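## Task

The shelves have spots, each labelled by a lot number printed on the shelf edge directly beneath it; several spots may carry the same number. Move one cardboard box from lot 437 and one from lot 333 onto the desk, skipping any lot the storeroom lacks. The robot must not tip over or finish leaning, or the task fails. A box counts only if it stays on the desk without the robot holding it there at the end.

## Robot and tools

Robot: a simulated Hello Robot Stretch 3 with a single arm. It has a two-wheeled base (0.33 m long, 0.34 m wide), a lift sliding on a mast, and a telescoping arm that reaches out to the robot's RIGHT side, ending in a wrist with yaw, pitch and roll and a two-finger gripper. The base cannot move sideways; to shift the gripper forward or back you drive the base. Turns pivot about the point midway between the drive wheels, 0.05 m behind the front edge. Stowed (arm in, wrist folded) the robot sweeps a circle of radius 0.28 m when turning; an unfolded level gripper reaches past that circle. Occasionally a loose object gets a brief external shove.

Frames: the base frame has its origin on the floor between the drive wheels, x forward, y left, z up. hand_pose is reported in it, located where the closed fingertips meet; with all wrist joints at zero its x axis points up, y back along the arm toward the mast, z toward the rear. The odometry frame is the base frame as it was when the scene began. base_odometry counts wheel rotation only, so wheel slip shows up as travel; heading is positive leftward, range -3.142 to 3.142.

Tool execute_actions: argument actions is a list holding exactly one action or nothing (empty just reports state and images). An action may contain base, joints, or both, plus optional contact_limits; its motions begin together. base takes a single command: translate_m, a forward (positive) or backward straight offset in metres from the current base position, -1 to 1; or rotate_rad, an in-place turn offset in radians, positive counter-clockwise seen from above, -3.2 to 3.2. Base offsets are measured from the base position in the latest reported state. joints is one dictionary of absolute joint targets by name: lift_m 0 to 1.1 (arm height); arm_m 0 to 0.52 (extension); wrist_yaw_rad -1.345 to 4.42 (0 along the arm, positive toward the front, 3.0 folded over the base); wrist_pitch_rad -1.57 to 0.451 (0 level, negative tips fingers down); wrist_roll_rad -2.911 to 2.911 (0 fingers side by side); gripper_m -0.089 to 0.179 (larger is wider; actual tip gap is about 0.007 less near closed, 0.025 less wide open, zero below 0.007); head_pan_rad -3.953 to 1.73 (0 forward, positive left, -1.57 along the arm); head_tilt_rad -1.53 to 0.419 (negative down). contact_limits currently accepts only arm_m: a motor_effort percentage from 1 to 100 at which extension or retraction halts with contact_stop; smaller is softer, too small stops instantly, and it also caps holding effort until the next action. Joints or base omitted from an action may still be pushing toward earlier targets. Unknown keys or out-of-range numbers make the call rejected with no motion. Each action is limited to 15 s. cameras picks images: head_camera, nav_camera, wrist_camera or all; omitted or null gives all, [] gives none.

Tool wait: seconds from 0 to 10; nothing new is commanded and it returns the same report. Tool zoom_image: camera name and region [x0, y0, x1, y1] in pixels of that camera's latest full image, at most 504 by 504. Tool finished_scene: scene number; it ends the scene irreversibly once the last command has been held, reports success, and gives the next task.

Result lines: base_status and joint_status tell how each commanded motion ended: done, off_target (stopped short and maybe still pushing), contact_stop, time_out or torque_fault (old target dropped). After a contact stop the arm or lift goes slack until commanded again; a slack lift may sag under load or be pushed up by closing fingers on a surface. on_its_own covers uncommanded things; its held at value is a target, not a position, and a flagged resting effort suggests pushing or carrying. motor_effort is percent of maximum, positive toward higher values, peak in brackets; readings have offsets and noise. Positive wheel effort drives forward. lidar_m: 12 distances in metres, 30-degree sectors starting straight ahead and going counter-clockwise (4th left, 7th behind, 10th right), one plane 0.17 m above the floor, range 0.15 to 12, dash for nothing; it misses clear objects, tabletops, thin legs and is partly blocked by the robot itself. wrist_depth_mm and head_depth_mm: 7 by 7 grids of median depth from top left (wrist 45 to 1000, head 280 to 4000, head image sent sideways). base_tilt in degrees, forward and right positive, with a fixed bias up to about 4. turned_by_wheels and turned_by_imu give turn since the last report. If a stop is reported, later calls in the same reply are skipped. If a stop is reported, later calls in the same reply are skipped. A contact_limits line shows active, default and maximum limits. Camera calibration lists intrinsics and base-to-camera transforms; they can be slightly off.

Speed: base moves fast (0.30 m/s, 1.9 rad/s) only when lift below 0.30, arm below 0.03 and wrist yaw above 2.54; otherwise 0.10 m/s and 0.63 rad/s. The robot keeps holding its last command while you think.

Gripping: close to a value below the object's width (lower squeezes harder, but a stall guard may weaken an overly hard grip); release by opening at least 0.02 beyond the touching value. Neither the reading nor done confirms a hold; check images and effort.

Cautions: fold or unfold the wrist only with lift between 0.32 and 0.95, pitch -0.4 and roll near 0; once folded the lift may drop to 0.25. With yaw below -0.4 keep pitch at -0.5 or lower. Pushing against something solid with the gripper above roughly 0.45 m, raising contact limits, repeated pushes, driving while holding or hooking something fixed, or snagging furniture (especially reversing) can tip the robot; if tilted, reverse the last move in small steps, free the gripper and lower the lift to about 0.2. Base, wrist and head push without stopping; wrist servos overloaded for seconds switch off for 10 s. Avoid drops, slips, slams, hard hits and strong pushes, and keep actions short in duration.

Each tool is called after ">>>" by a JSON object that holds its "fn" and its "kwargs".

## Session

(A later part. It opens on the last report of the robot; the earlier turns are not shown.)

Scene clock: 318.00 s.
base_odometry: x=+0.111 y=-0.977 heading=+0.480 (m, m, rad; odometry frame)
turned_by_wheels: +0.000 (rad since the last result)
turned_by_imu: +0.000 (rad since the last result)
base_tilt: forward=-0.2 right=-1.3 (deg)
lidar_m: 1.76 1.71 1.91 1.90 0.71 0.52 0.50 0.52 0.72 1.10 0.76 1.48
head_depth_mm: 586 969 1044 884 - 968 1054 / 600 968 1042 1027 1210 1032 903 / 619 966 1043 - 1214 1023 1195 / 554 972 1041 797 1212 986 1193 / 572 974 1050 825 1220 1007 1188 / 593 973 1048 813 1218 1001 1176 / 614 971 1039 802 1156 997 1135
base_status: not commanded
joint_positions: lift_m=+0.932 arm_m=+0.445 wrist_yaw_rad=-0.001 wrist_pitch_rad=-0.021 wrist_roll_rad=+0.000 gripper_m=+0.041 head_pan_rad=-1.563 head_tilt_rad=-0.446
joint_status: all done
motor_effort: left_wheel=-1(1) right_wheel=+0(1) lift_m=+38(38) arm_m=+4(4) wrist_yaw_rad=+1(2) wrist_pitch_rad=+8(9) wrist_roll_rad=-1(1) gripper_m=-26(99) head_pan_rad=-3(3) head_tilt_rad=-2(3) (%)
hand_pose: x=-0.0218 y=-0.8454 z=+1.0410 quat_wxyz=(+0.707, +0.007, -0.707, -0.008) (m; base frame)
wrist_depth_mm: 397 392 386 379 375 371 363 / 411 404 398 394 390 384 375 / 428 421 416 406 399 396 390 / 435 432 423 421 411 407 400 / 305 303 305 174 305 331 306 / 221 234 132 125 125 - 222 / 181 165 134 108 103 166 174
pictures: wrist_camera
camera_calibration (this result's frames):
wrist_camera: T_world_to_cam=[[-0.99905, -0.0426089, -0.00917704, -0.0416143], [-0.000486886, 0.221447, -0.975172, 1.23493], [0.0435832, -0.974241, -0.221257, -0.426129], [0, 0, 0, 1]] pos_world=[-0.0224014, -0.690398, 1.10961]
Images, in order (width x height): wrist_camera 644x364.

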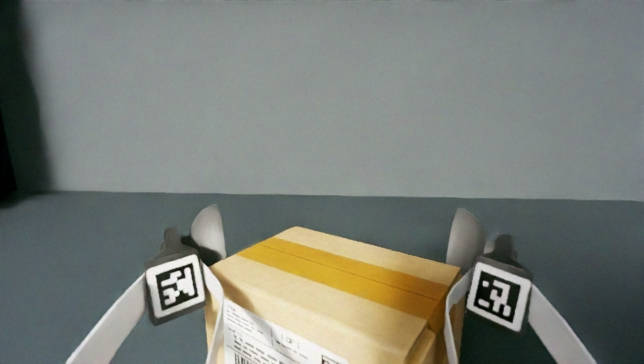

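>>> {"fn": "execute_actions", "kwargs": {"actions": [{"joints": {"lift_m": 0.95, "arm_m": 0.0}}], "cameras": ["wrist_camera"]}}

Scene clock: 326.87 s.
base_odometry: x=+0.111 y=-0.977 heading=+0.480 (m, m, rad; odometry frame)
turned_by_wheels: +0.000 (rad since the last result)
turned_by_imu: +0.000 (rad since the last result)
base_tilt: forward=-0.4 right=-1.3 (deg)
lidar_m: 1.77 1.70 1.91 1.90 0.71 0.52 0.50 0.52 0.72 1.09 0.76 1.49
head_depth_mm: 583 969 1041 883 1108 1085 - / 601 970 1043 866 1214 1038 - / 618 968 1040 850 1197 - - / 557 969 1046 841 675 - - / 571 971 1043 829 1207 977 1183 / 589 973 1047 817 1211 999 1175 / 613 975 1034 800 1159 995 1136
base_status: not commanded
joint_positions: lift_m=+0.950 arm_m=+0.001 wrist_yaw_rad=-0.001 wrist_pitch_rad=-0.026 wrist_roll_rad=+0.000 gripper_m=+0.059 head_pan_rad=-1.563 head_tilt_rad=-0.446
joint_status: all done
on_its_own: gripper_m is held at +0.058, not at your +0.040, by its stall guard, which is not easing now
motor_effort: left_wheel=-1(1) right_wheel=+0(0) lift_m=+40(42) arm_m=-4(4) wrist_yaw_rad=+0(1) wrist_pitch_rad=+10(10) wrist_roll_rad=+0(1) gripper_m=-20(19) head_pan_rad=-3(3) head_tilt_rad=-3(2) (%)
hand_pose: x=-0.0218 y=-0.4014 z=+1.0579 quat_wxyz=(+0.707, +0.009, -0.707, -0.010) (m; base frame)
wrist_depth_mm: 506 701 810 790 782 770 573 / 505 704 829 803 817 795 569 / 504 714 850 838 828 814 570 / 493 566 562 563 559 567 515 / 470 598 430 175 420 416 414 / 502 635 133 126 125 - 563 / 502 785 134 108 102 793 534
pictures: wrist_camera
camera_calibration (this result's frames):
wrist_camera: T_world_to_cam=[[-0.999049, -0.0425772, -0.00936328, -0.0223294], [-0.000486955, 0.225666, -0.974205, 1.1537], [0.0435919, -0.973274, -0.225472, 0.0150058], [0, 0, 0, 1]] pos_world=[-0.0224005, -0.246696, 1.12711]
Images, in order (width x height): wrist_camera 644x364.

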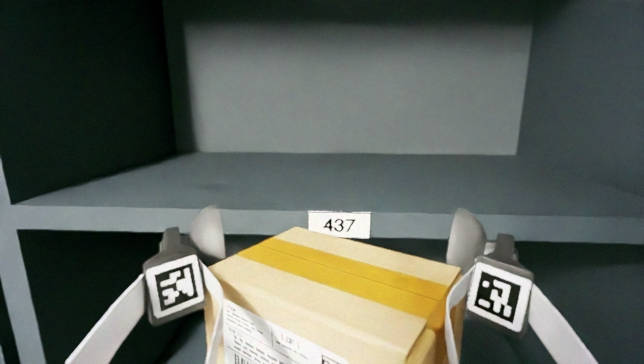

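>>> {"fn": "execute_actions", "kwargs": {"actions": [{"base": {"rotate_rad": 1.166}, "joints": {"lift_m": 0.85, "head_pan_rad": 0.0, "head_tilt_rad": -0.3}}], "cameras": ["nav_camera"]}}

Scene clock: 355.13 s.
base_odometry: x=+0.111 y=-0.977 heading=+1.646 (m, m, rad; odometry frame)
turned_by_wheels: +1.166 (rad since the last result)
turned_by_imu: +1.149 (rad since the last result)
base_tilt: forward=-0.4 right=-1.3 (deg)
lidar_m: 1.92 1.36 0.64 0.51 0.50 0.54 0.78 1.09 0.76 1.48 1.76 1.70
head_depth_mm: 2279 2308 2355 2283 1720 1974 1576 / 2628 2689 2746 2483 2269 2048 1563 / 2944 3179 3281 2749 2776 2021 1544 / 3092 3626 3754 3861 2873 2003 1530 / 3155 3466 3585 3741 2881 1994 1532 / 3103 3280 3457 3604 2833 1983 1528 / 2990 3213 3275 3410 2795 1953 1508
base_status: done
joint_positions: lift_m=+0.850 arm_m=+0.001 wrist_yaw_rad=-0.001 wrist_pitch_rad=-0.026 wrist_roll_rad=+0.000 gripper_m=+0.059 head_pan_rad=-0.007 head_tilt_rad=-0.310
joint_status: all done
on_its_own: gripper_m is held at +0.058, not at your +0.040, by its stall guard, which is not easing now
motor_effort: left_wheel=-1(5) right_wheel=+1(4) lift_m=+32(33) arm_m=-4(4) wrist_yaw_rad=+0(0) wrist_pitch_rad=+10(10) wrist_roll_rad=-1(1) gripper_m=-19(20) head_pan_rad=+3(36) head_tilt_rad=+5(23) (%)
hand_pose: x=-0.0218 y=-0.4014 z=+0.9581 quat_wxyz=(+0.707, +0.009, -0.707, -0.010) (m; base frame)
wrist_depth_mm: - - - - - - 864 / - - - - - - 887 / - - - - - - 554 / - - - - - - 908 / - - - 174 - - 915 / - - 133 125 125 - 839 / - - 134 108 102 720 494
pictures: nav_camera (sideways: a quarter turn counterclockwise sets it upright)
camera_calibration (this result's frames):
nav_camera: T_world_to_cam=[[0.2799, 0.0150738, 0.959911, -1.20805], [0.00745637, -0.999881, 0.0135272, 0.032518], [0.96, 0.00337118, -0.279979, 0.311771], [0, 0, 0, 1]] pos_world=[0.0385894, 0.049673, 1.24647]
Images, in order (width x height): nav_camera 672x504.

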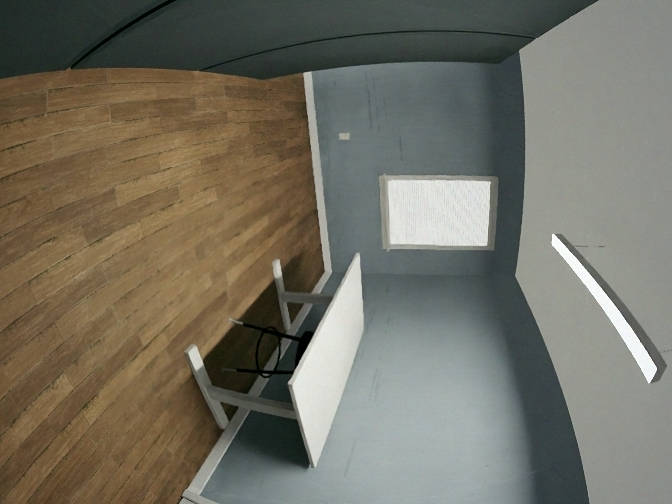

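>>> {"fn": "execute_actions", "kwargs": {"actions": [{"base": {"translate_m": 1.0}}], "cameras": ["nav_camera"]}}

Scene clock: 373.90 s.
base_odometry: x=+0.036 y=+0.020 heading=+1.646 (m, m, rad; odometry frame)
turned_by_wheels: +0.000 (rad since the last result)
turned_by_imu: +0.000 (rad since the last result)
base_tilt: forward=-0.3 right=-1.2 (deg)
lidar_m: 1.69 2.72 1.14 0.90 0.89 0.96 1.45 1.55 1.75 1.41 0.95 0.97
head_depth_mm: 1782 1812 1836 1868 1369 940 1477 / 2067 2100 2129 2165 1357 1801 1556 / 2446 2503 2565 2600 1426 1859 1545 / 2586 2693 2825 2974 2450 2000 1543 / 2455 2581 2701 2868 2861 1993 1530 / 2372 2445 2565 2700 2786 1979 1529 / 2237 2352 2462 2589 2646 1956 1520
base_status: done
joint_positions: lift_m=+0.850 arm_m=+0.001 wrist_yaw_rad=-0.001 wrist_pitch_rad=-0.026 wrist_roll_rad=+0.000 gripper_m=+0.059 head_pan_rad=-0.007 head_tilt_rad=-0.310
joint_status: not commanded
on_its_own: gripper_m is held at +0.058, not at your +0.040, by its stall guard, which is not easing now
motor_effort: left_wheel=-1(3) right_wheel=+1(5) lift_m=+32(32) arm_m=-4(4) wrist_yaw_rad=+0(1) wrist_pitch_rad=+10(10) wrist_roll_rad=-1(1) gripper_m=-20(19) head_pan_rad=+3(3) head_tilt_rad=+5(5) (%)
hand_pose: x=-0.0218 y=-0.4014 z=+0.9581 quat_wxyz=(+0.707, +0.009, -0.707, -0.010) (m; base frame)
wrist_depth_mm: 912 972 - - - - - / 938 - - - - - - / 957 - - - - - - / 998 - - - - - - / 800 922 - 175 - - - / 578 - 133 125 125 - - / 449 - 134 108 102 - -
pictures: nav_camera (sideways: a quarter turn counterclockwise sets it upright)
camera_calibration (this result's frames):
nav_camera: T_world_to_cam=[[0.279797, 0.0150745, 0.959941, -1.20809], [0.00745491, -0.999881, 0.0135288, 0.032516], [0.96003, 0.00337096, -0.279876, 0.311637], [0, 0, 0, 1]] pos_world=[0.0385954, 0.0496729, 1.24647]
Images, in order (width x height): nav_camera 672x504.

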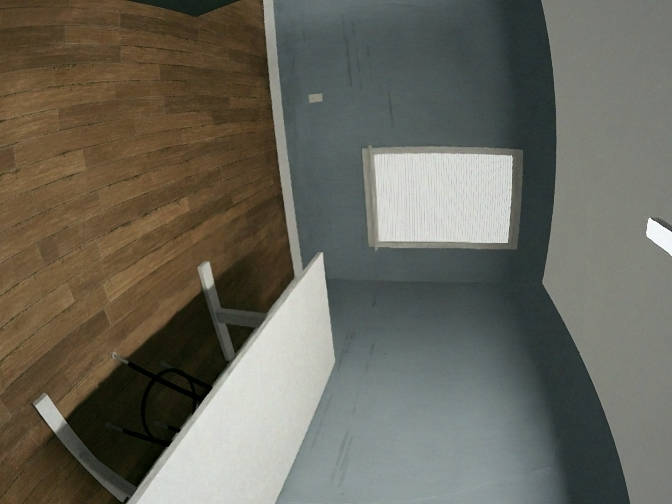

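>>> {"fn": "execute_actions", "kwargs": {"actions": [{"base": {"rotate_rad": 0.46}, "joints": {"head_pan_rad": -1.2, "head_tilt_rad": -0.6}}], "cameras": ["head_camera", "nav_camera"]}}

Scene clock: 387.57 s.
base_odometry: x=+0.036 y=+0.020 heading=+2.106 (m, m, rad; odometry frame)
turned_by_wheels: +0.460 (rad since the last result)
turned_by_imu: +0.453 (rad since the last result)
base_tilt: forward=-0.4 right=-1.2 (deg)
lidar_m: 2.71 1.21 0.91 0.89 0.94 1.34 1.56 1.82 1.42 0.95 0.97 1.69
head_depth_mm: 1114 1204 1309 1364 1565 413 - / 1165 1256 1364 1163 891 450 - / 1212 1306 1442 1154 853 1381 1240 / 1263 1379 1496 1140 908 1488 1241 / 1331 1448 1555 1121 941 1484 1232 / 1394 1528 1610 1113 1334 1422 1227 / 1467 1615 1659 1095 1763 1465 1223
base_status: done
joint_positions: lift_m=+0.850 arm_m=+0.001 wrist_yaw_rad=-0.001 wrist_pitch_rad=-0.026 wrist_roll_rad=+0.000 gripper_m=+0.059 head_pan_rad=-1.193 head_tilt_rad=-0.593
joint_status: all done
on_its_own: gripper_m is held at +0.058, not at your +0.040, by its stall guard, which is not easing now
motor_effort: left_wheel=-1(5) right_wheel=+1(4) lift_m=+32(32) arm_m=-4(4) wrist_yaw_rad=+0(1) wrist_pitch_rad=+10(10) wrist_roll_rad=+0(1) gripper_m=-20(19) head_pan_rad=-2(33) head_tilt_rad=-5(30) (%)
hand_pose: x=-0.0218 y=-0.4014 z=+0.9581 quat_wxyz=(+0.707, +0.009, -0.707, -0.010) (m; base frame)
wrist_depth_mm: - - - - - - 977 / - - - - - - - / - - - - - - - / - - - - - - - / 787 788 791 174 - - - / 571 607 132 126 125 - - / 471 446 135 108 102 - -
pictures: head_camera (sideways: a quarter turn clockwise sets it upright), nav_camera (sideways: a quarter turn counterclockwise sets it upright)
camera_calibration (this result's frames):
head_camera: T_world_to_cam=[[-0.232635, 0.460448, -0.856661, 1.13148], [0.935315, 0.347357, -0.0672929, 0.0815092], [0.266583, -0.816903, -0.511471, 0.61959], [0, 0, 0, 1]] pos_world=[0.0218137, -0.0431564, 1.29169]
nav_camera: T_world_to_cam=[[0.213807, -0.492265, 0.843779, -1.05612], [-0.922699, -0.385417, 0.00895032, 0.0441548], [0.320801, -0.780467, -0.536617, 0.649634], [0, 0, 0, 1]] pos_world=[0.0581441, 0.0041456, 1.23934]
Images, in order (width x height): head_camera 896x504, nav_camera 672x504.

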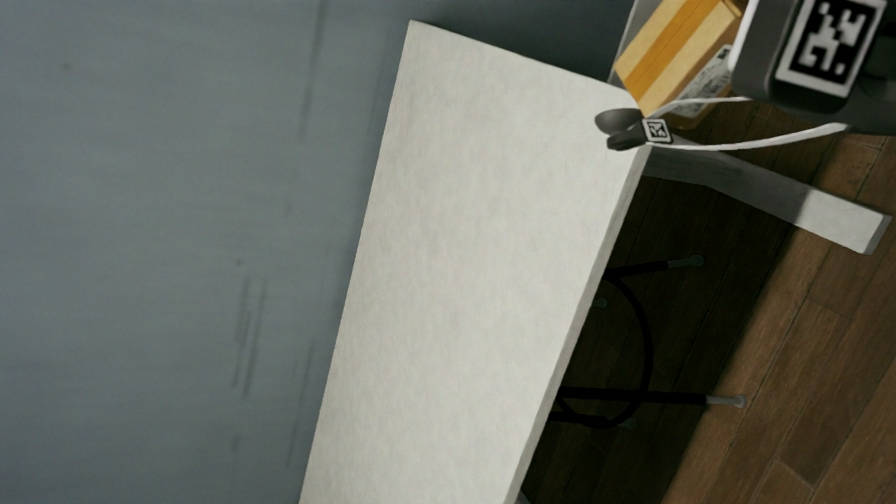

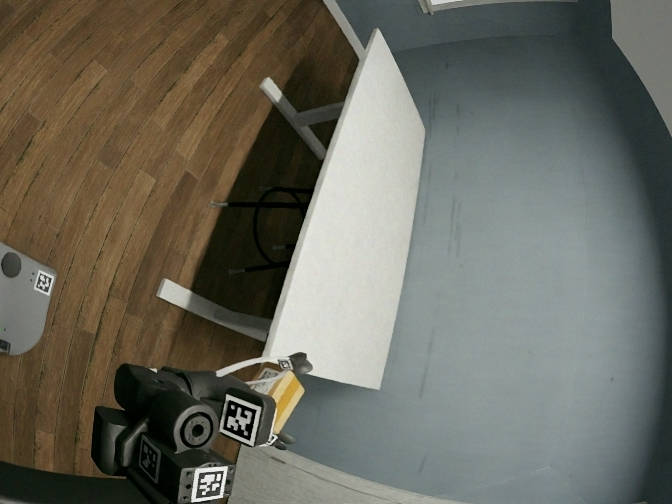

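>>> {"fn": "execute_actions", "kwargs": {"actions": [{"base": {"translate_m": 0.45}, "joints": {"lift_m": 0.72, "head_pan_rad": -1.57, "head_tilt_rad": -0.7}}], "cameras": ["head_camera"]}}

Scene clock: 419.87 s.
base_odometry: x=-0.194 y=+0.408 heading=+2.106 (m, m, rad; odometry frame)
turned_by_wheels: +0.000 (rad since the last result)
turned_by_imu: +0.000 (rad since the last result)
base_tilt: forward=-0.3 right=-1.2 (deg)
lidar_m: 2.27 1.18 0.89 0.87 0.92 1.30 2.00 1.89 0.99 0.78 1.05 2.12
head_depth_mm: 1150 1273 1387 1001 863 1428 1200 / 1160 1278 1375 996 1333 1399 1210 / 1163 1286 1372 980 1559 1338 1190 / 1170 1304 1364 968 1385 531 - / 1176 1311 1341 965 1587 1351 1176 / 1183 1320 1318 949 1415 1379 1166 / 1192 1332 1302 940 1615 1363 1163
base_status: done
joint_positions: lift_m=+0.720 arm_m=+0.001 wrist_yaw_rad=-0.001 wrist_pitch_rad=-0.026 wrist_roll_rad=+0.000 gripper_m=+0.059 head_pan_rad=-1.563 head_tilt_rad=-0.691
joint_status: all done
on_its_own: gripper_m is held at +0.058, not at your +0.040, by its stall guard, which is not easing now
motor_effort: left_wheel=-2(3) right_wheel=+1(4) lift_m=+32(33) arm_m=-4(4) wrist_yaw_rad=+2(2) wrist_pitch_rad=+10(10) wrist_roll_rad=+0(0) gripper_m=-20(20) head_pan_rad=-3(23) head_tilt_rad=-6(16) (%)
hand_pose: x=-0.0218 y=-0.4013 z=+0.8280 quat_wxyz=(+0.707, +0.009, -0.707, -0.010) (m; base frame)
wrist_depth_mm: - - - - - - - / - - - - - - - / - - - - - - - / 723 733 737 737 746 743 - / 495 454 453 175 457 494 458 / - - 133 125 125 - - / - - 135 108 102 - -
pictures: head_camera (sideways: a quarter turn clockwise sets it upright)
camera_calibration (this result's frames):
head_camera: T_world_to_cam=[[-0.0509937, 0.595201, -0.801958, 1.05905], [0.997575, -0.00772384, -0.0691649, 0.0835579], [-0.0473612, -0.80354, -0.593364, 0.728049], [0, 0, 0, 1]] pos_world=[0.00513093, -0.0446853, 1.28709]
Images, in order (width x height): head_camera 896x504.

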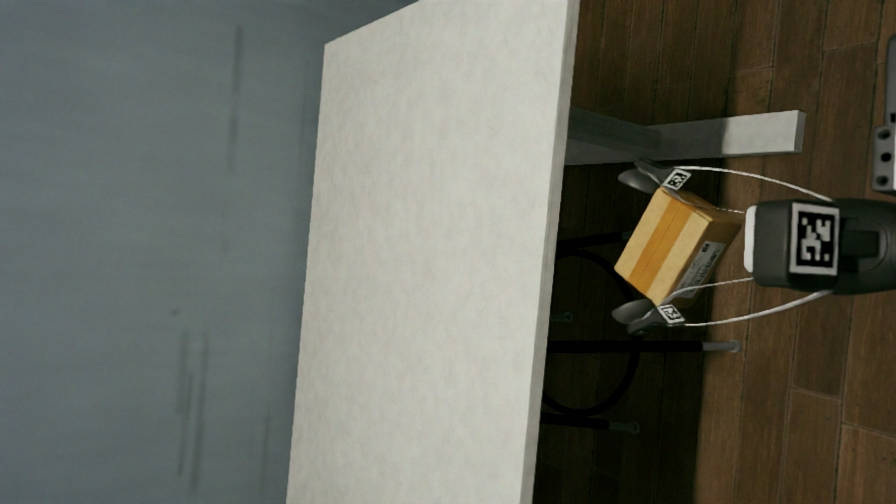

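>>> {"fn": "execute_actions", "kwargs": {"actions": [{"joints": {"arm_m": 0.42}}], "cameras": ["head_camera"]}}

Scene clock: 428.40 s.
base_odometry: x=-0.194 y=+0.408 heading=+2.106 (m, m, rad; odometry frame)
turned_by_wheels: +0.000 (rad since the last result)
turned_by_imu: +0.000 (rad since the last result)
base_tilt: forward=-0.4 right=-1.1 (deg)
lidar_m: 2.27 1.18 0.89 0.87 0.91 1.30 2.00 1.89 0.99 0.79 1.05 2.12
head_depth_mm: 1153 1273 1380 1004 863 1421 1234 / 1155 1287 1367 994 855 - - / 1165 1291 1366 - 1599 1397 1188 / 1169 1299 1353 897 1544 1390 1179 / 1176 1309 1338 955 1578 1375 1171 / 1186 1318 1315 952 1403 1368 1168 / 1202 1332 1297 939 1594 1362 1158
base_status: not commanded
joint_positions: lift_m=+0.720 arm_m=+0.420 wrist_yaw_rad=-0.001 wrist_pitch_rad=-0.026 wrist_roll_rad=+0.000 gripper_m=+0.059 head_pan_rad=-1.563 head_tilt_rad=-0.691
joint_status: all done
on_its_own: gripper_m is held at +0.058, not at your +0.040, by its stall guard, which is not easing now
motor_effort: left_wheel=-1(1) right_wheel=+0(1) lift_m=+32(32) arm_m=+5(5) wrist_yaw_rad=+1(1) wrist_pitch_rad=+10(10) wrist_roll_rad=-1(0) gripper_m=-20(20) head_pan_rad=-3(2) head_tilt_rad=-5(5) (%)
hand_pose: x=-0.0218 y=-0.8202 z=+0.8280 quat_wxyz=(+0.707, +0.009, -0.707, -0.010) (m; base frame)
wrist_depth_mm: 756 745 716 698 678 670 654 / 780 769 741 718 702 690 672 / 818 801 770 746 732 718 692 / 721 730 730 723 733 722 716 / 451 447 448 175 448 485 448 / 327 350 133 125 125 - 328 / 258 247 135 108 102 247 258
pictures: head_camera (sideways: a quarter turn clockwise sets it upright)
camera_calibration (this result's frames):
head_camera: T_world_to_cam=[[-0.0508727, 0.595451, -0.801779, 1.05882], [0.997574, -0.00790911, -0.0691696, 0.0835639], [-0.0475284, -0.803353, -0.593604, 0.728363], [0, 0, 0, 1]] pos_world=[0.00512167, -0.0446806, 1.28708]
Images, in order (width x height): head_camera 896x504.

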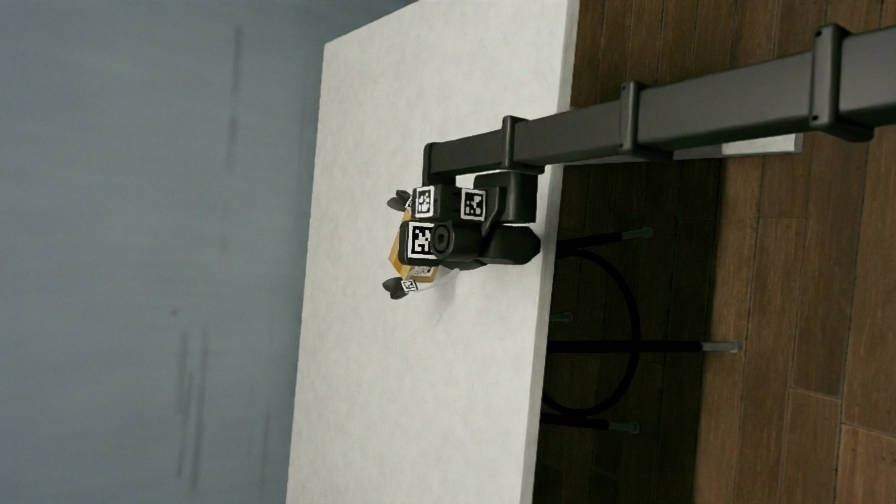

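>>> {"fn": "execute_actions", "kwargs": {"actions": [{"joints": {"lift_m": 0.648}}], "cameras": ["wrist_camera"]}}

Scene clock: 434.70 s.
base_odometry: x=-0.194 y=+0.408 heading=+2.106 (m, m, rad; odometry frame)
turned_by_wheels: +0.000 (rad since the last result)
turned_by_imu: +0.000 (rad since the last result)
base_tilt: forward=-0.4 right=-1.2 (deg)
lidar_m: 2.27 1.18 0.89 0.87 0.92 1.30 2.00 1.89 0.99 0.78 1.05 2.11
head_depth_mm: 1150 1269 1381 1005 863 1414 1203 / 1158 1292 1360 994 1291 1431 - / 1161 1289 1371 1027 - 1398 1190 / 1166 1306 1357 1056 1568 1390 1181 / 1181 1310 1331 966 1577 1378 1175 / 1191 1326 1315 951 1409 1376 1167 / 1193 1326 1293 941 1602 1361 1165
base_status: not commanded
joint_positions: lift_m=+0.649 arm_m=+0.420 wrist_yaw_rad=-0.001 wrist_pitch_rad=+0.023 wrist_roll_rad=-0.001 gripper_m=+0.059 head_pan_rad=-1.563 head_tilt_rad=-0.692
joint_status: lift_m contact_stop (moved -0.071 of -0.072)
on_its_own: gripper_m is held at +0.058, not at your +0.040, by its stall guard, which is not easing now; lift_m is slack since a contact_stop, until your next command for it
motor_effort: left_wheel=-2(2) right_wheel=+2(2) lift_m=+34(34) arm_m=+5(4) wrist_yaw_rad=+0(1) wrist_pitch_rad=-10(12) wrist_roll_rad=+0(1) gripper_m=-20(19) head_pan_rad=-3(2) head_tilt_rad=-5(5) (%)
hand_pose: x=-0.0218 y=-0.8214 z=+0.7699 quat_wxyz=(+0.708, -0.008, -0.707, +0.007) (m; base frame)
wrist_depth_mm: 762 745 727 711 689 674 660 / 784 761 743 726 701 693 682 / 814 801 771 753 730 725 695 / 567 574 574 577 583 584 579 / 326 324 326 325 325 359 331 / 227 240 132 124 124 - 229 / 183 167 133 108 100 167 175
pictures: wrist_camera
camera_calibration (this result's frames):
wrist_camera: T_world_to_cam=[[-0.999052, -0.0429776, -0.00687735, -0.0451551], [-0.000876886, 0.177855, -0.984056, 0.93621], [0.0435155, -0.983118, -0.177724, -0.503622], [0, 0, 0, 1]] pos_world=[-0.022376, -0.66357, 0.831467]
Images, in order (width x height): wrist_camera 644x364.

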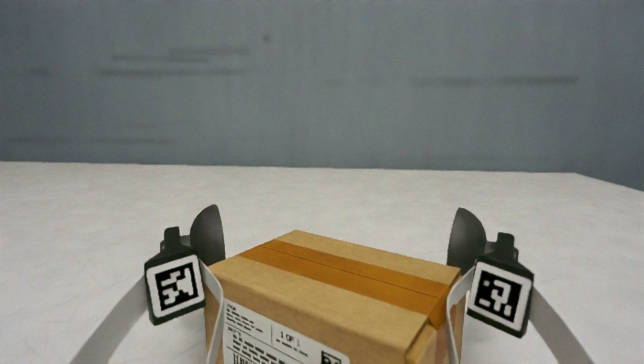

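>>> {"fn": "execute_actions", "kwargs": {"actions": [{"joints": {"gripper_m": 0.15}}], "cameras": []}}

>>> {"fn": "execute_actions", "kwargs": {"actions": [{"joints": {"lift_m": 0.72, "arm_m": 0.0}}], "cameras": ["head_camera"]}}

Scene clock: 441.33 s.
base_odometry: x=-0.194 y=+0.408 heading=+2.106 (m, m, rad; odometry frame)
turned_by_wheels: +0.000 (rad since the last result)
turned_by_imu: +0.000 (rad since the last result)
base_tilt: forward=-0.3 right=-1.1 (deg)
lidar_m: 2.27 1.18 0.89 0.87 0.91 1.30 2.00 1.89 0.99 0.79 1.05 2.11
head_depth_mm: 1148 1277 1386 1007 863 1425 1201 / 1160 1287 1372 995 1294 1433 - / 1158 1283 1379 1026 - 1398 1184 / 1171 1304 1354 1035 1572 1392 1179 / 1180 1314 1335 957 1576 1377 1173 / 1190 1315 1315 951 1416 1376 1168 / 1193 1334 1296 941 1601 1362 1160
base_status: not commanded
joint_positions: lift_m=+0.651 arm_m=+0.420 wrist_yaw_rad=+0.000 wrist_pitch_rad=+0.008 wrist_roll_rad=+0.000 gripper_m=+0.150 head_pan_rad=-1.563 head_tilt_rad=-0.692
joint_status: all done
on_its_own: lift_m is slack since a contact_stop, until your next command for it
motor_effort: left_wheel=-2(2) right_wheel=+0(2) lift_m=+34(35) arm_m=+3(4) wrist_yaw_rad=+0(2) wrist_pitch_rad=-4(10) wrist_roll_rad=+0(1) gripper_m=+1(83) head_pan_rad=-3(2) head_tilt_rad=-6(5) (%)
hand_pose: x=-0.0215 y=-0.8212 z=+0.7673 quat_wxyz=(+0.708, -0.003, -0.707, +0.003) (m; base frame)
wrist_depth_mm: 763 741 724 710 693 678 660 / 783 772 744 721 714 691 681 / 814 795 769 749 725 710 695 / 525 529 529 529 532 534 532 / 311 337 311 169 311 342 311 / 220 - 134 119 119 207 221 / - 170 135 108 98 169 163
pictures: none
No camera images: the call's "cameras" was empty. Leave "cameras" out to get every camera's image.

Scene clock: 445.60 s.
base_odometry: x=-0.194 y=+0.408 heading=+2.106 (m, m, rad; odometry frame)
turned_by_wheels: +0.000 (rad since the last result)
turned_by_imu: +0.000 (rad since the last result)
base_tilt: forward=-0.4 right=-1.3 (deg)
lidar_m: 2.27 1.18 0.89 0.87 0.92 1.30 2.00 1.90 0.99 0.79 1.04 2.11
head_depth_mm: 1145 1280 1393 1004 865 1432 1205 / 1156 1288 1375 991 1329 1394 1207 / 1164 1291 1381 984 1571 1384 1193 / 1169 1302 1360 914 1549 1407 - / 1178 1307 1342 958 1584 1376 1172 / 1185 1317 1318 951 1402 1374 1169 / 1193 1324 1297 939 1614 1360 1167
base_status: not commanded
joint_positions: lift_m=+0.720 arm_m=+0.001 wrist_yaw_rad=+0.000 wrist_pitch_rad=-0.016 wrist_roll_rad=+0.000 gripper_m=+0.150 head_pan_rad=-1.563 head_tilt_rad=-0.692
joint_status: all done
motor_effort: left_wheel=-2(1) right_wheel=+1(0) lift_m=+40(41) arm_m=-4(6) wrist_yaw_rad=-1(0) wrist_pitch_rad=+6(6) wrist_roll_rad=+0(1) gripper_m=+0(1) head_pan_rad=-2(2) head_tilt_rad=-5(6) (%)
hand_pose: x=-0.0215 y=-0.4016 z=+0.8303 quat_wxyz=(+0.708, +0.006, -0.707, -0.006) (m; base frame)
wrist_depth_mm: - - - - - - - / - - - - - - - / - - - - - - - / 766 768 786 682 761 764 - / 466 507 470 469 469 509 470 / - - 677 722 - 750 382 / - - - - - - -
pictures: head_camera (sideways: a quarter turn clockwise sets it upright)
camera_calibration (this result's frames):
head_camera: T_world_to_cam=[[-0.0508723, 0.595486, -0.801753, 1.05878], [0.997574, -0.00790717, -0.0691702, 0.0835648], [-0.0475295, -0.803327, -0.593639, 0.728408], [0, 0, 0, 1]] pos_world=[0.00512162, -0.04468, 1.28708]
Images, in order (width x height): head_camera 896x504.

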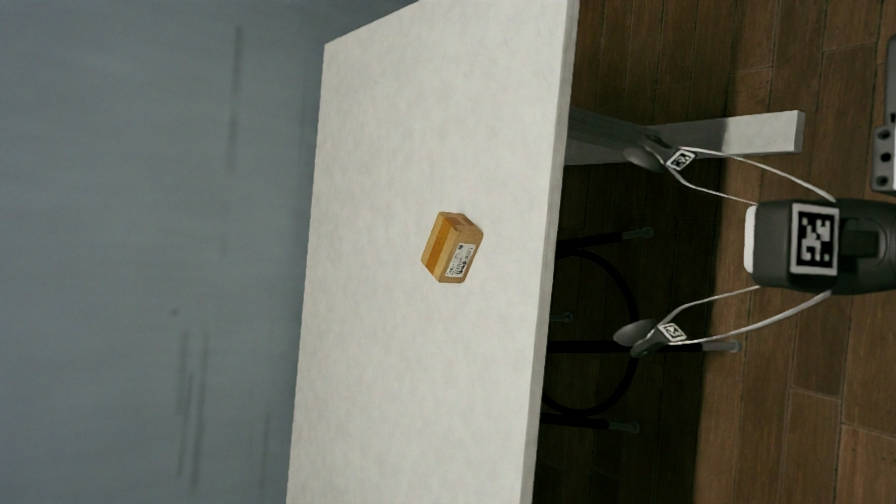

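>>> {"fn": "execute_actions", "kwargs": {"actions": [{"joints": {"wrist_yaw_rad": 3.0, "wrist_pitch_rad": -0.4, "gripper_m": 0.04, "head_pan_rad": 0.4, "head_tilt_rad": -0.2}}], "cameras": ["nav_camera"]}}

Scene clock: 457.00 s.
base_odometry: x=-0.194 y=+0.408 heading=+2.106 (m, m, rad; odometry frame)
turned_by_wheels: +0.000 (rad since the last result)
turned_by_imu: +0.000 (rad since the last result)
base_tilt: forward=-0.3 right=-1.4 (deg)
lidar_m: 2.27 1.18 0.89 0.87 0.92 1.30 2.00 1.89 0.99 0.79 1.05 2.11
head_depth_mm: 1965 2021 2078 2116 2161 2179 1754 / 2064 2112 2166 2204 2248 2264 1743 / 2147 2209 2249 2303 2355 2374 1733 / 2242 2319 2389 2447 2501 2327 1736 / 2349 2440 2486 2565 2646 2310 1709 / 2032 1301 1340 1388 1435 1481 1529 / 1097 1122 1149 1184 1218 1253 1292
base_status: not commanded
joint_positions: lift_m=+0.720 arm_m=+0.001 wrist_yaw_rad=+2.997 wrist_pitch_rad=-0.412 wrist_roll_rad=+0.000 gripper_m=+0.040 head_pan_rad=+0.393 head_tilt_rad=-0.211
joint_status: all done
motor_effort: left_wheel=-1(2) right_wheel=+1(1) lift_m=+39(39) arm_m=-4(4) wrist_yaw_rad=+2(2) wrist_pitch_rad=+5(6) wrist_roll_rad=+0(1) gripper_m=+1(80) head_pan_rad=+3(35) head_tilt_rad=+6(38) (%)
hand_pose: x=+0.0112 y=+0.0770 z=+0.7338 quat_wxyz=(+0.195, +0.700, +0.095, +0.680) (m; base frame)
wrist_depth_mm: 816 - 837 836 858 865 875 / 897 - 909 903 914 934 959 / 956 - - - - - - / - - - - - - - / - - - - - - - / - - - - - - - / 912 894 - 892 868 872 867
pictures: nav_camera (sideways: a quarter turn counterclockwise sets it upright)
camera_calibration (this result's frames):
nav_camera: T_world_to_cam=[[0.163366, 0.0861281, 0.982799, -1.23726], [0.394763, -0.918662, 0.014888, 0.0283821], [0.904143, 0.38554, -0.184078, 0.18729], [0, 0, 0, 1]] pos_world=[0.021585, 0.0604286, 1.25003]
Images, in order (width x height): nav_camera 672x504.

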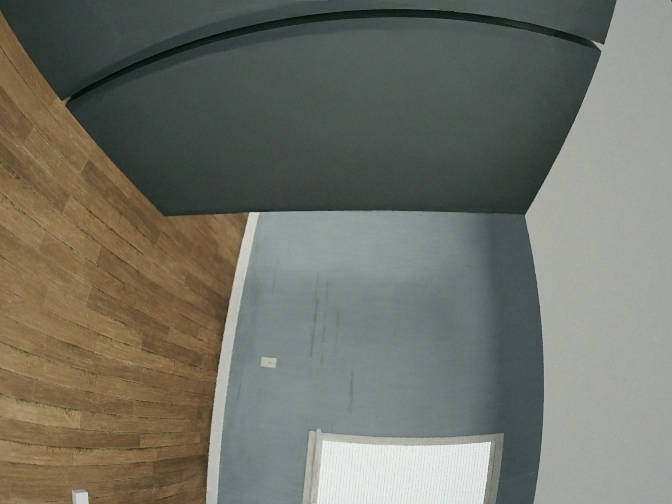

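>>> {"fn": "execute_actions", "kwargs": {"actions": [{"base": {"translate_m": 1.0}, "joints": {"lift_m": 0.27, "head_pan_rad": 0.0, "head_tilt_rad": -0.2}}], "cameras": []}}

>>> {"fn": "execute_actions", "kwargs": {"actions": [{"base": {"translate_m": 0.8}, "joints": {"head_pan_rad": 1.2}}], "cameras": ["nav_camera"]}}

Scene clock: 482.77 s.
base_odometry: x=-0.703 y=+1.268 heading=+2.106 (m, m, rad; odometry frame)
turned_by_wheels: +0.000 (rad since the last result)
turned_by_imu: +0.001 (rad since the last result)
base_tilt: forward=-0.3 right=-1.2 (deg)
lidar_m: 1.28 1.35 0.84 0.82 0.87 1.23 2.97 1.14 1.18 1.02 1.54 1.32
head_depth_mm: 1116 1150 1187 1220 1250 1301 1347 / 1134 1162 1184 1223 1259 1308 1354 / 1132 1172 1202 1237 1281 1307 1349 / 1148 1174 1209 1246 1279 1320 1363 / 1146 1180 1206 1251 1290 1329 1377 / 1150 1183 1219 1256 1295 1331 1373 / 1154 1190 1230 1260 1296 1339 1387
base_status: done
joint_positions: lift_m=+0.270 arm_m=+0.001 wrist_yaw_rad=+2.998 wrist_pitch_rad=-0.414 wrist_roll_rad=+0.000 gripper_m=+0.040 head_pan_rad=+0.007 head_tilt_rad=-0.210
joint_status: all done
motor_effort: left_wheel=-1(6) right_wheel=+1(7) lift_m=+31(33) arm_m=-4(4) wrist_yaw_rad=+1(2) wrist_pitch_rad=+5(5) wrist_roll_rad=+0(0) gripper_m=+0(0) head_pan_rad=-2(24) head_tilt_rad=+5(9) (%)
hand_pose: x=+0.0109 y=+0.0768 z=+0.2837 quat_wxyz=(+0.195, +0.700, +0.096, +0.680) (m; base frame)
wrist_depth_mm: 773 - 796 795 840 - - / 853 - 856 853 929 - - / 897 885 873 861 861 844 817 / 697 698 698 687 676 669 666 / 581 570 - 575 585 562 555 / 498 505 - - - 479 474 / - - - - 421 417 419
pictures: none
No camera images: the call's "cameras" was empty. Leave "cameras" out to get every camera's image.

Scene clock: 487.20 s.
base_odometry: x=-1.111 y=+1.956 heading=+2.106 (m, m, rad; odometry frame)
turned_by_wheels: +0.000 (rad since the last result)
turned_by_imu: +0.001 (rad since the last result)
base_tilt: forward=-0.3 right=-1.1 (deg)
lidar_m: 0.49 0.52 0.74 2.24 1.02 1.17 3.75 1.74 1.33 1.50 0.66 0.50
head_depth_mm: 701 700 701 704 704 707 712 / 834 836 836 838 842 848 850 / 1033 1031 1045 1041 1046 1053 1057 / 1354 1351 1368 1368 1379 1385 1392 / 1955 1990 1994 2023 2021 2010 1704 / 1999 2045 2097 2153 2244 2223 1683 / 1922 1969 2031 2083 2140 2185 1707
base_status: done
joint_positions: lift_m=+0.270 arm_m=+0.001 wrist_yaw_rad=+2.998 wrist_pitch_rad=-0.414 wrist_roll_rad=+0.000 gripper_m=+0.040 head_pan_rad=+1.193 head_tilt_rad=-0.210
joint_status: all done
motor_effort: left_wheel=-1(6) right_wheel=+1(8) lift_m=+32(31) arm_m=-3(3) wrist_yaw_rad=+1(1) wrist_pitch_rad=+5(5) wrist_roll_rad=+0(0) gripper_m=+0(0) head_pan_rad=+3(34) head_tilt_rad=+5(5) (%)
hand_pose: x=+0.0109 y=+0.0768 z=+0.2837 quat_wxyz=(+0.195, +0.700, +0.096, +0.680) (m; base frame)
wrist_depth_mm: 743 - - - - 864 597 / 799 - - - - 870 597 / 860 857 871 864 852 800 600 / 705 697 689 687 678 675 594 / 583 578 - 573 579 560 548 / 499 507 - - - 479 473 / - - - - 420 418 415
pictures: nav_camera (sideways: a quarter turn counterclockwise sets it upright)
camera_calibration (this result's frames):
nav_camera: T_world_to_cam=[[0.0516168, 0.176268, 0.982988, -1.23682], [0.934123, -0.356641, 0.0149015, 0.0250744], [0.3532, 0.917462, -0.183064, 0.189331], [0, 0, 0, 1]] pos_world=[-0.0264535, 0.053251, 1.25007]
Images, in order (width x height): nav_camera 672x504.

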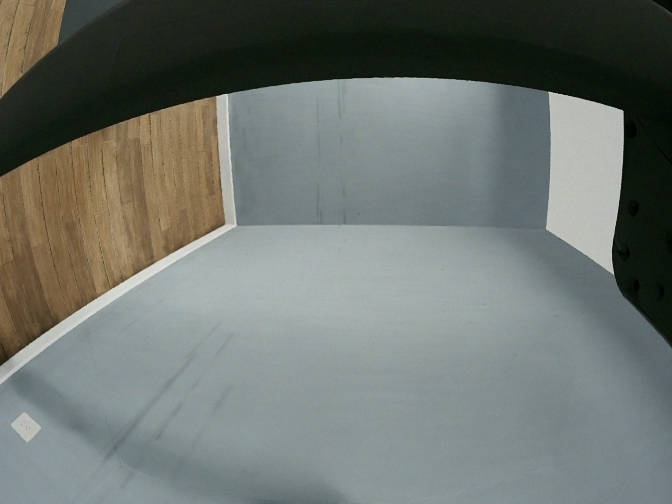

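>>> {"fn": "execute_actions", "kwargs": {"actions": [{"base": {"rotate_rad": 1.57}, "joints": {"head_pan_rad": 0.0, "head_tilt_rad": -0.2}}], "cameras": ["nav_camera"]}}

Scene clock: 493.83 s.
base_odometry: x=-1.111 y=+1.956 heading=-2.608 (m, m, rad; odometry frame)
turned_by_wheels: +1.570 (rad since the last result)
turned_by_imu: +1.538 (rad since the last result)
base_tilt: forward=-0.3 right=-1.1 (deg)
lidar_m: 2.15 0.94 1.14 3.42 2.04 1.33 1.51 0.68 0.51 0.49 0.51 0.72
head_depth_mm: 1608 1545 1498 1459 1420 1389 1350 / 1998 2073 2106 2165 2123 2033 1680 / 1997 2058 2108 2179 2244 2302 1726 / 2015 2075 2116 2205 2252 2283 1728 / 2015 2066 2139 2176 2276 2327 1715 / 2025 2081 2132 2208 2264 2289 1704 / 2035 2081 2149 2215 2269 2287 1696
base_status: done
joint_positions: lift_m=+0.270 arm_m=+0.001 wrist_yaw_rad=+2.998 wrist_pitch_rad=-0.414 wrist_roll_rad=+0.000 gripper_m=+0.040 head_pan_rad=+0.007 head_tilt_rad=-0.210
joint_status: all done
motor_effort: left_wheel=-1(7) right_wheel=+1(8) lift_m=+31(31) arm_m=-4(4) wrist_yaw_rad=+1(1) wrist_pitch_rad=+5(5) wrist_roll_rad=-1(0) gripper_m=+1(0) head_pan_rad=-2(33) head_tilt_rad=+5(5) (%)
hand_pose: x=+0.0109 y=+0.0768 z=+0.2837 quat_wxyz=(+0.195, +0.700, +0.096, +0.680) (m; base frame)
wrist_depth_mm: - - - - - - 906 / - - - - - - 931 / 902 884 859 851 853 824 829 / 713 693 681 685 676 669 664 / 575 580 - 567 582 561 553 / 496 505 - - - 479 473 / - - - - 421 421 418
pictures: nav_camera (sideways: a quarter turn counterclockwise sets it upright)
camera_calibration (this result's frames):
nav_camera: T_world_to_cam=[[0.182754, 0.0183234, 0.982988, -1.23762], [0.0200803, -0.999687, 0.0149015, 0.0306501], [0.982954, 0.0170154, -0.183064, 0.185489], [0, 0, 0, 1]] pos_world=[0.0432375, 0.0501619, 1.25007]
Images, in order (width x height): nav_camera 672x504.

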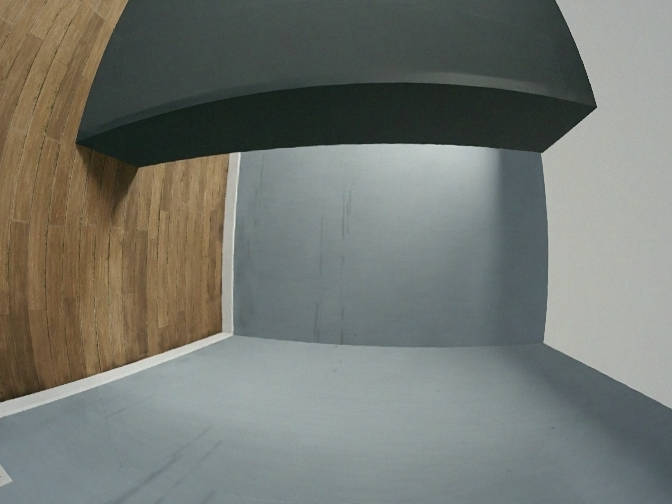

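>>> {"fn": "execute_actions", "kwargs": {"actions": [{"base": {"translate_m": 1.0}, "joints": {"head_pan_rad": 1.0}}], "cameras": ["nav_camera", "head_camera"]}}

Scene clock: 503.77 s.
base_odometry: x=-1.972 y=+1.447 heading=-2.608 (m, m, rad; odometry frame)
turned_by_wheels: +0.000 (rad since the last result)
turned_by_imu: +0.001 (rad since the last result)
base_tilt: forward=-0.3 right=-1.2 (deg)
lidar_m: 1.25 1.31 0.51 0.50 0.52 2.20 1.84 0.72 0.53 0.52 0.55 0.77
head_depth_mm: 1424 1436 1448 1458 1479 1505 1505 / 1602 1629 1643 1658 1679 1704 1665 / 1838 1860 1883 1906 1918 1959 1736 / 2128 2205 2198 2253 2307 2214 1725 / 1454 2433 2507 2541 2712 2220 1651 / 442 455 469 483 498 516 534 / 418 429 441 453 466 482 497
base_status: done
joint_positions: lift_m=+0.270 arm_m=+0.001 wrist_yaw_rad=+2.998 wrist_pitch_rad=-0.414 wrist_roll_rad=+0.000 gripper_m=+0.040 head_pan_rad=+0.993 head_tilt_rad=-0.210
joint_status: all done
motor_effort: left_wheel=-2(6) right_wheel=+1(7) lift_m=+31(32) arm_m=-4(4) wrist_yaw_rad=+2(0) wrist_pitch_rad=+5(5) wrist_roll_rad=+0(0) gripper_m=+0(0) head_pan_rad=+3(34) head_tilt_rad=+6(6) (%)
hand_pose: x=+0.0109 y=+0.0768 z=+0.2837 quat_wxyz=(+0.195, +0.700, +0.096, +0.680) (m; base frame)
wrist_depth_mm: - - 491 501 511 - - / - - 542 538 549 - - / 887 877 588 595 609 834 846 / 699 691 640 644 652 672 663 / 580 576 - 568 578 561 558 / 494 506 - - - 479 480 / - - - - 423 419 416
pictures: head_camera (sideways: a quarter turn clockwise sets it upright), nav_camera (sideways: a quarter turn counterclockwise sets it upright)
camera_calibration (this result's frames):
head_camera: T_world_to_cam=[[-0.0470151, -0.156864, -0.9865, 1.29985], [-0.810563, 0.583147, -0.0540965, 0.0750095], [0.583761, 0.797078, -0.154565, 0.153171], [0, 0, 0, 1]] pos_world=[0.0324973, 0.0380693, 1.31004]
nav_camera: T_world_to_cam=[[0.085598, 0.162504, 0.982988, -1.23703], [0.844677, -0.535068, 0.0149015, 0.02562], [0.528387, 0.829032, -0.183064, 0.188262], [0, 0, 0, 1]] pos_world=[-0.0152283, 0.0586558, 1.25007]
Images, in order (width x height): head_camera 896x504, nav_camera 672x504.

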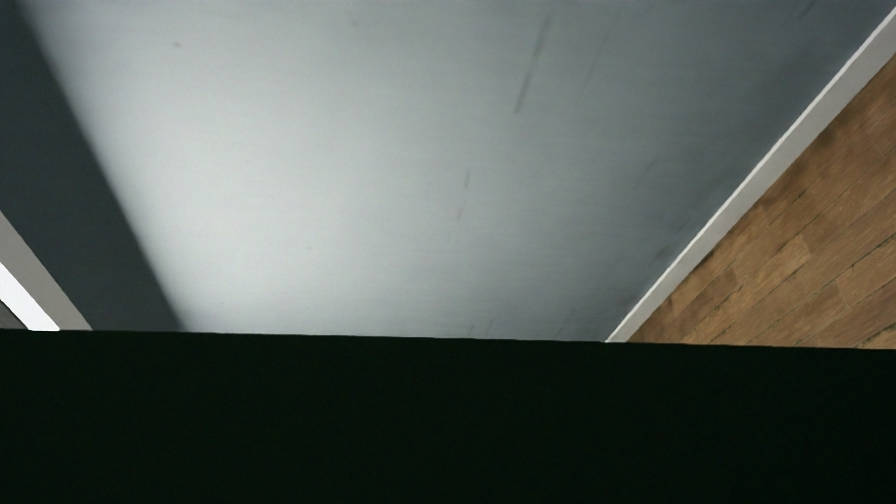

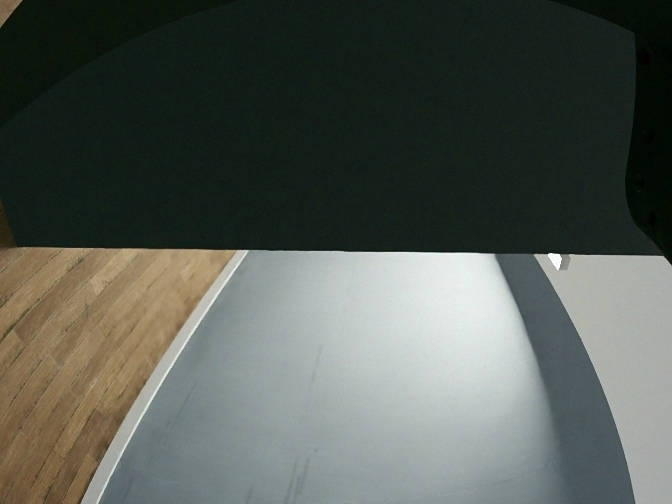

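>>> {"fn": "execute_actions", "kwargs": {"actions": [{"base": {"translate_m": 0.6}, "joints": {"head_pan_rad": 1.57}}], "cameras": ["nav_camera"]}}

Scene clock: 513.10 s.
base_odometry: x=-2.488 y=+1.142 heading=-2.608 (m, m, rad; odometry frame)
turned_by_wheels: +0.000 (rad since the last result)
turned_by_imu: +0.000 (rad since the last result)
base_tilt: forward=-0.4 right=-1.2 (deg)
lidar_m: 0.65 0.69 0.96 1.40 0.61 0.70 1.89 0.74 0.55 0.54 0.56 0.67
head_depth_mm: 1968 1947 1899 1835 1811 1762 1640 / 2459 2934 2865 2766 2631 2265 1753 / - 3880 - - 3683 2348 1726 / - 3816 - - 3656 2330 1728 / - 3418 3083 3152 3160 2336 1715 / - 1773 1957 2059 1979 1989 1640 / - 1245 1283 1306 1356 1372 1431
base_status: done
joint_positions: lift_m=+0.270 arm_m=+0.001 wrist_yaw_rad=+2.998 wrist_pitch_rad=-0.414 wrist_roll_rad=+0.000 gripper_m=+0.040 head_pan_rad=+1.563 head_tilt_rad=-0.210
joint_status: all done
motor_effort: left_wheel=-2(6) right_wheel=+0(7) lift_m=+31(31) arm_m=-4(3) wrist_yaw_rad=+0(1) wrist_pitch_rad=+5(5) wrist_roll_rad=+0(0) gripper_m=+0(0) head_pan_rad=+3(29) head_tilt_rad=+5(5) (%)
hand_pose: x=+0.0109 y=+0.0768 z=+0.2837 quat_wxyz=(+0.195, +0.700, +0.096, +0.680) (m; base frame)
wrist_depth_mm: 474 - - - - - 774 / 502 - - - - - 772 / 550 683 875 858 849 838 747 / 606 640 686 682 683 662 664 / 580 575 - 569 588 558 559 / 495 509 - - - 478 477 / - - - - 423 417 419
pictures: nav_camera (sideways: a quarter turn counterclockwise sets it upright)
camera_calibration (this result's frames):
nav_camera: T_world_to_cam=[[-0.0156313, 0.183003, 0.982988, -1.23641], [0.999875, 0.00536282, 0.0149015, 0.0246733], [-0.00254457, 0.983098, -0.183064, 0.1915], [0, 0, 0, 1]] pos_world=[-0.0435098, 0.0378718, 1.25007]
Images, in order (width x height): nav_camera 672x504.

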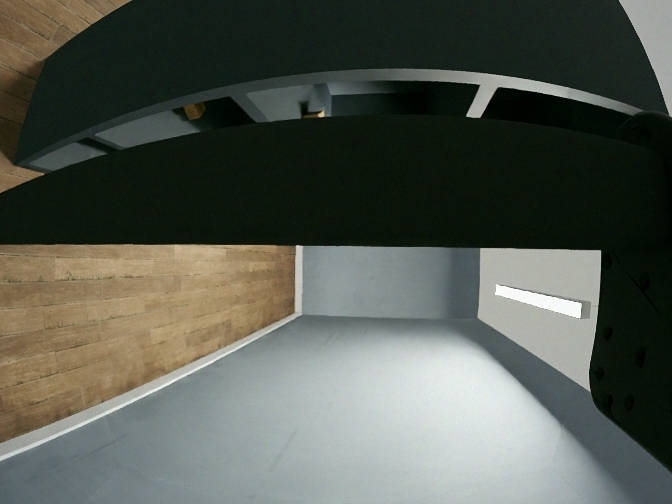

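>>> {"fn": "execute_actions", "kwargs": {"actions": [{"base": {"rotate_rad": 1.57}, "joints": {"head_pan_rad": 0.5, "head_tilt_rad": -0.15}}], "cameras": ["nav_camera", "head_camera"]}}

Scene clock: 528.23 s.
base_odometry: x=-2.488 y=+1.142 heading=-1.038 (m, m, rad; odometry frame)
turned_by_wheels: +1.570 (rad since the last result)
turned_by_imu: +1.538 (rad since the last result)
base_tilt: forward=-0.4 right=-1.2 (deg)
lidar_m: 1.40 0.59 0.69 2.04 0.76 0.56 0.54 0.56 0.68 0.66 0.68 0.94
head_depth_mm: 2101 2074 2111 2165 2230 2345 1885 / 1212 1288 1304 1344 1362 1423 1664 / 1056 1355 1341 1386 1207 1426 1191 / 1068 1420 1198 1480 1004 1363 1095 / 532 546 563 1360 884 640 1010 / 540 549 559 569 579 590 598 / 579 590 600 613 623 635 647
base_status: done
joint_positions: lift_m=+0.270 arm_m=+0.001 wrist_yaw_rad=+2.998 wrist_pitch_rad=-0.414 wrist_roll_rad=+0.000 gripper_m=+0.040 head_pan_rad=+0.507 head_tilt_rad=-0.161
joint_status: all done
motor_effort: left_wheel=-2(8) right_wheel=+2(8) lift_m=+31(31) arm_m=-3(4) wrist_yaw_rad=+1(3) wrist_pitch_rad=+5(5) wrist_roll_rad=+0(0) gripper_m=+0(1) head_pan_rad=-3(34) head_tilt_rad=+6(12) (%)
hand_pose: x=+0.0109 y=+0.0768 z=+0.2837 quat_wxyz=(+0.195, +0.700, +0.096, +0.680) (m; base frame)
wrist_depth_mm: 756 - - - - 781 553 / 768 - - - - 790 555 / 739 881 865 854 835 758 564 / 675 694 688 683 679 669 573 / 580 573 - 559 580 552 555 / 494 509 - - - 477 477 / - - - - 418 415 419
pictures: head_camera (sideways: a quarter turn clockwise sets it upright), nav_camera (sideways: a quarter turn counterclockwise sets it upright)
camera_calibration (this result's frames):
head_camera: T_world_to_cam=[[-0.0724593, -0.0932028, -0.993007, 1.30854], [-0.442102, 0.895468, -0.0517878, 0.0697596], [0.894033, 0.435258, -0.10609, 0.0881777], [0, 0, 0, 1]] pos_world=[0.0468231, 0.021112, 1.31236]
nav_camera: T_world_to_cam=[[0.109333, 0.0802379, 0.990761, -1.24736], [0.496338, -0.867991, 0.0155232, 0.0269345], [0.861217, 0.490055, -0.134725, 0.12331], [0, 0, 0, 1]] pos_world=[0.0168125, 0.063036, 1.25203]
Images, in order (width x height): head_camera 896x504, nav_camera 672x504.

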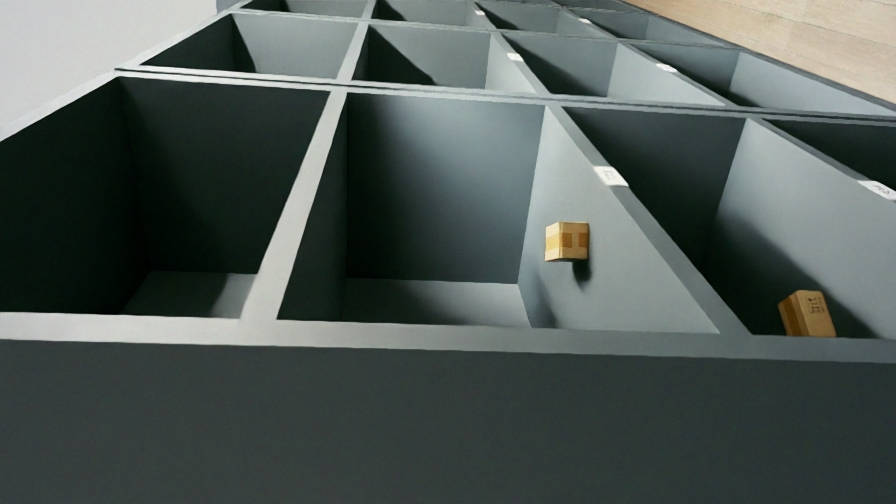

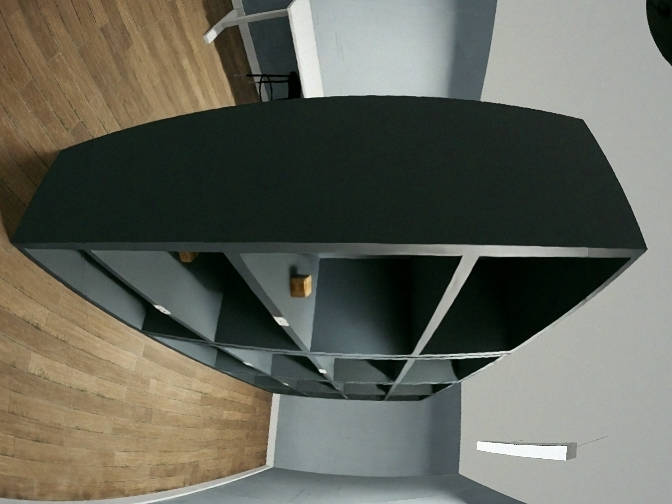

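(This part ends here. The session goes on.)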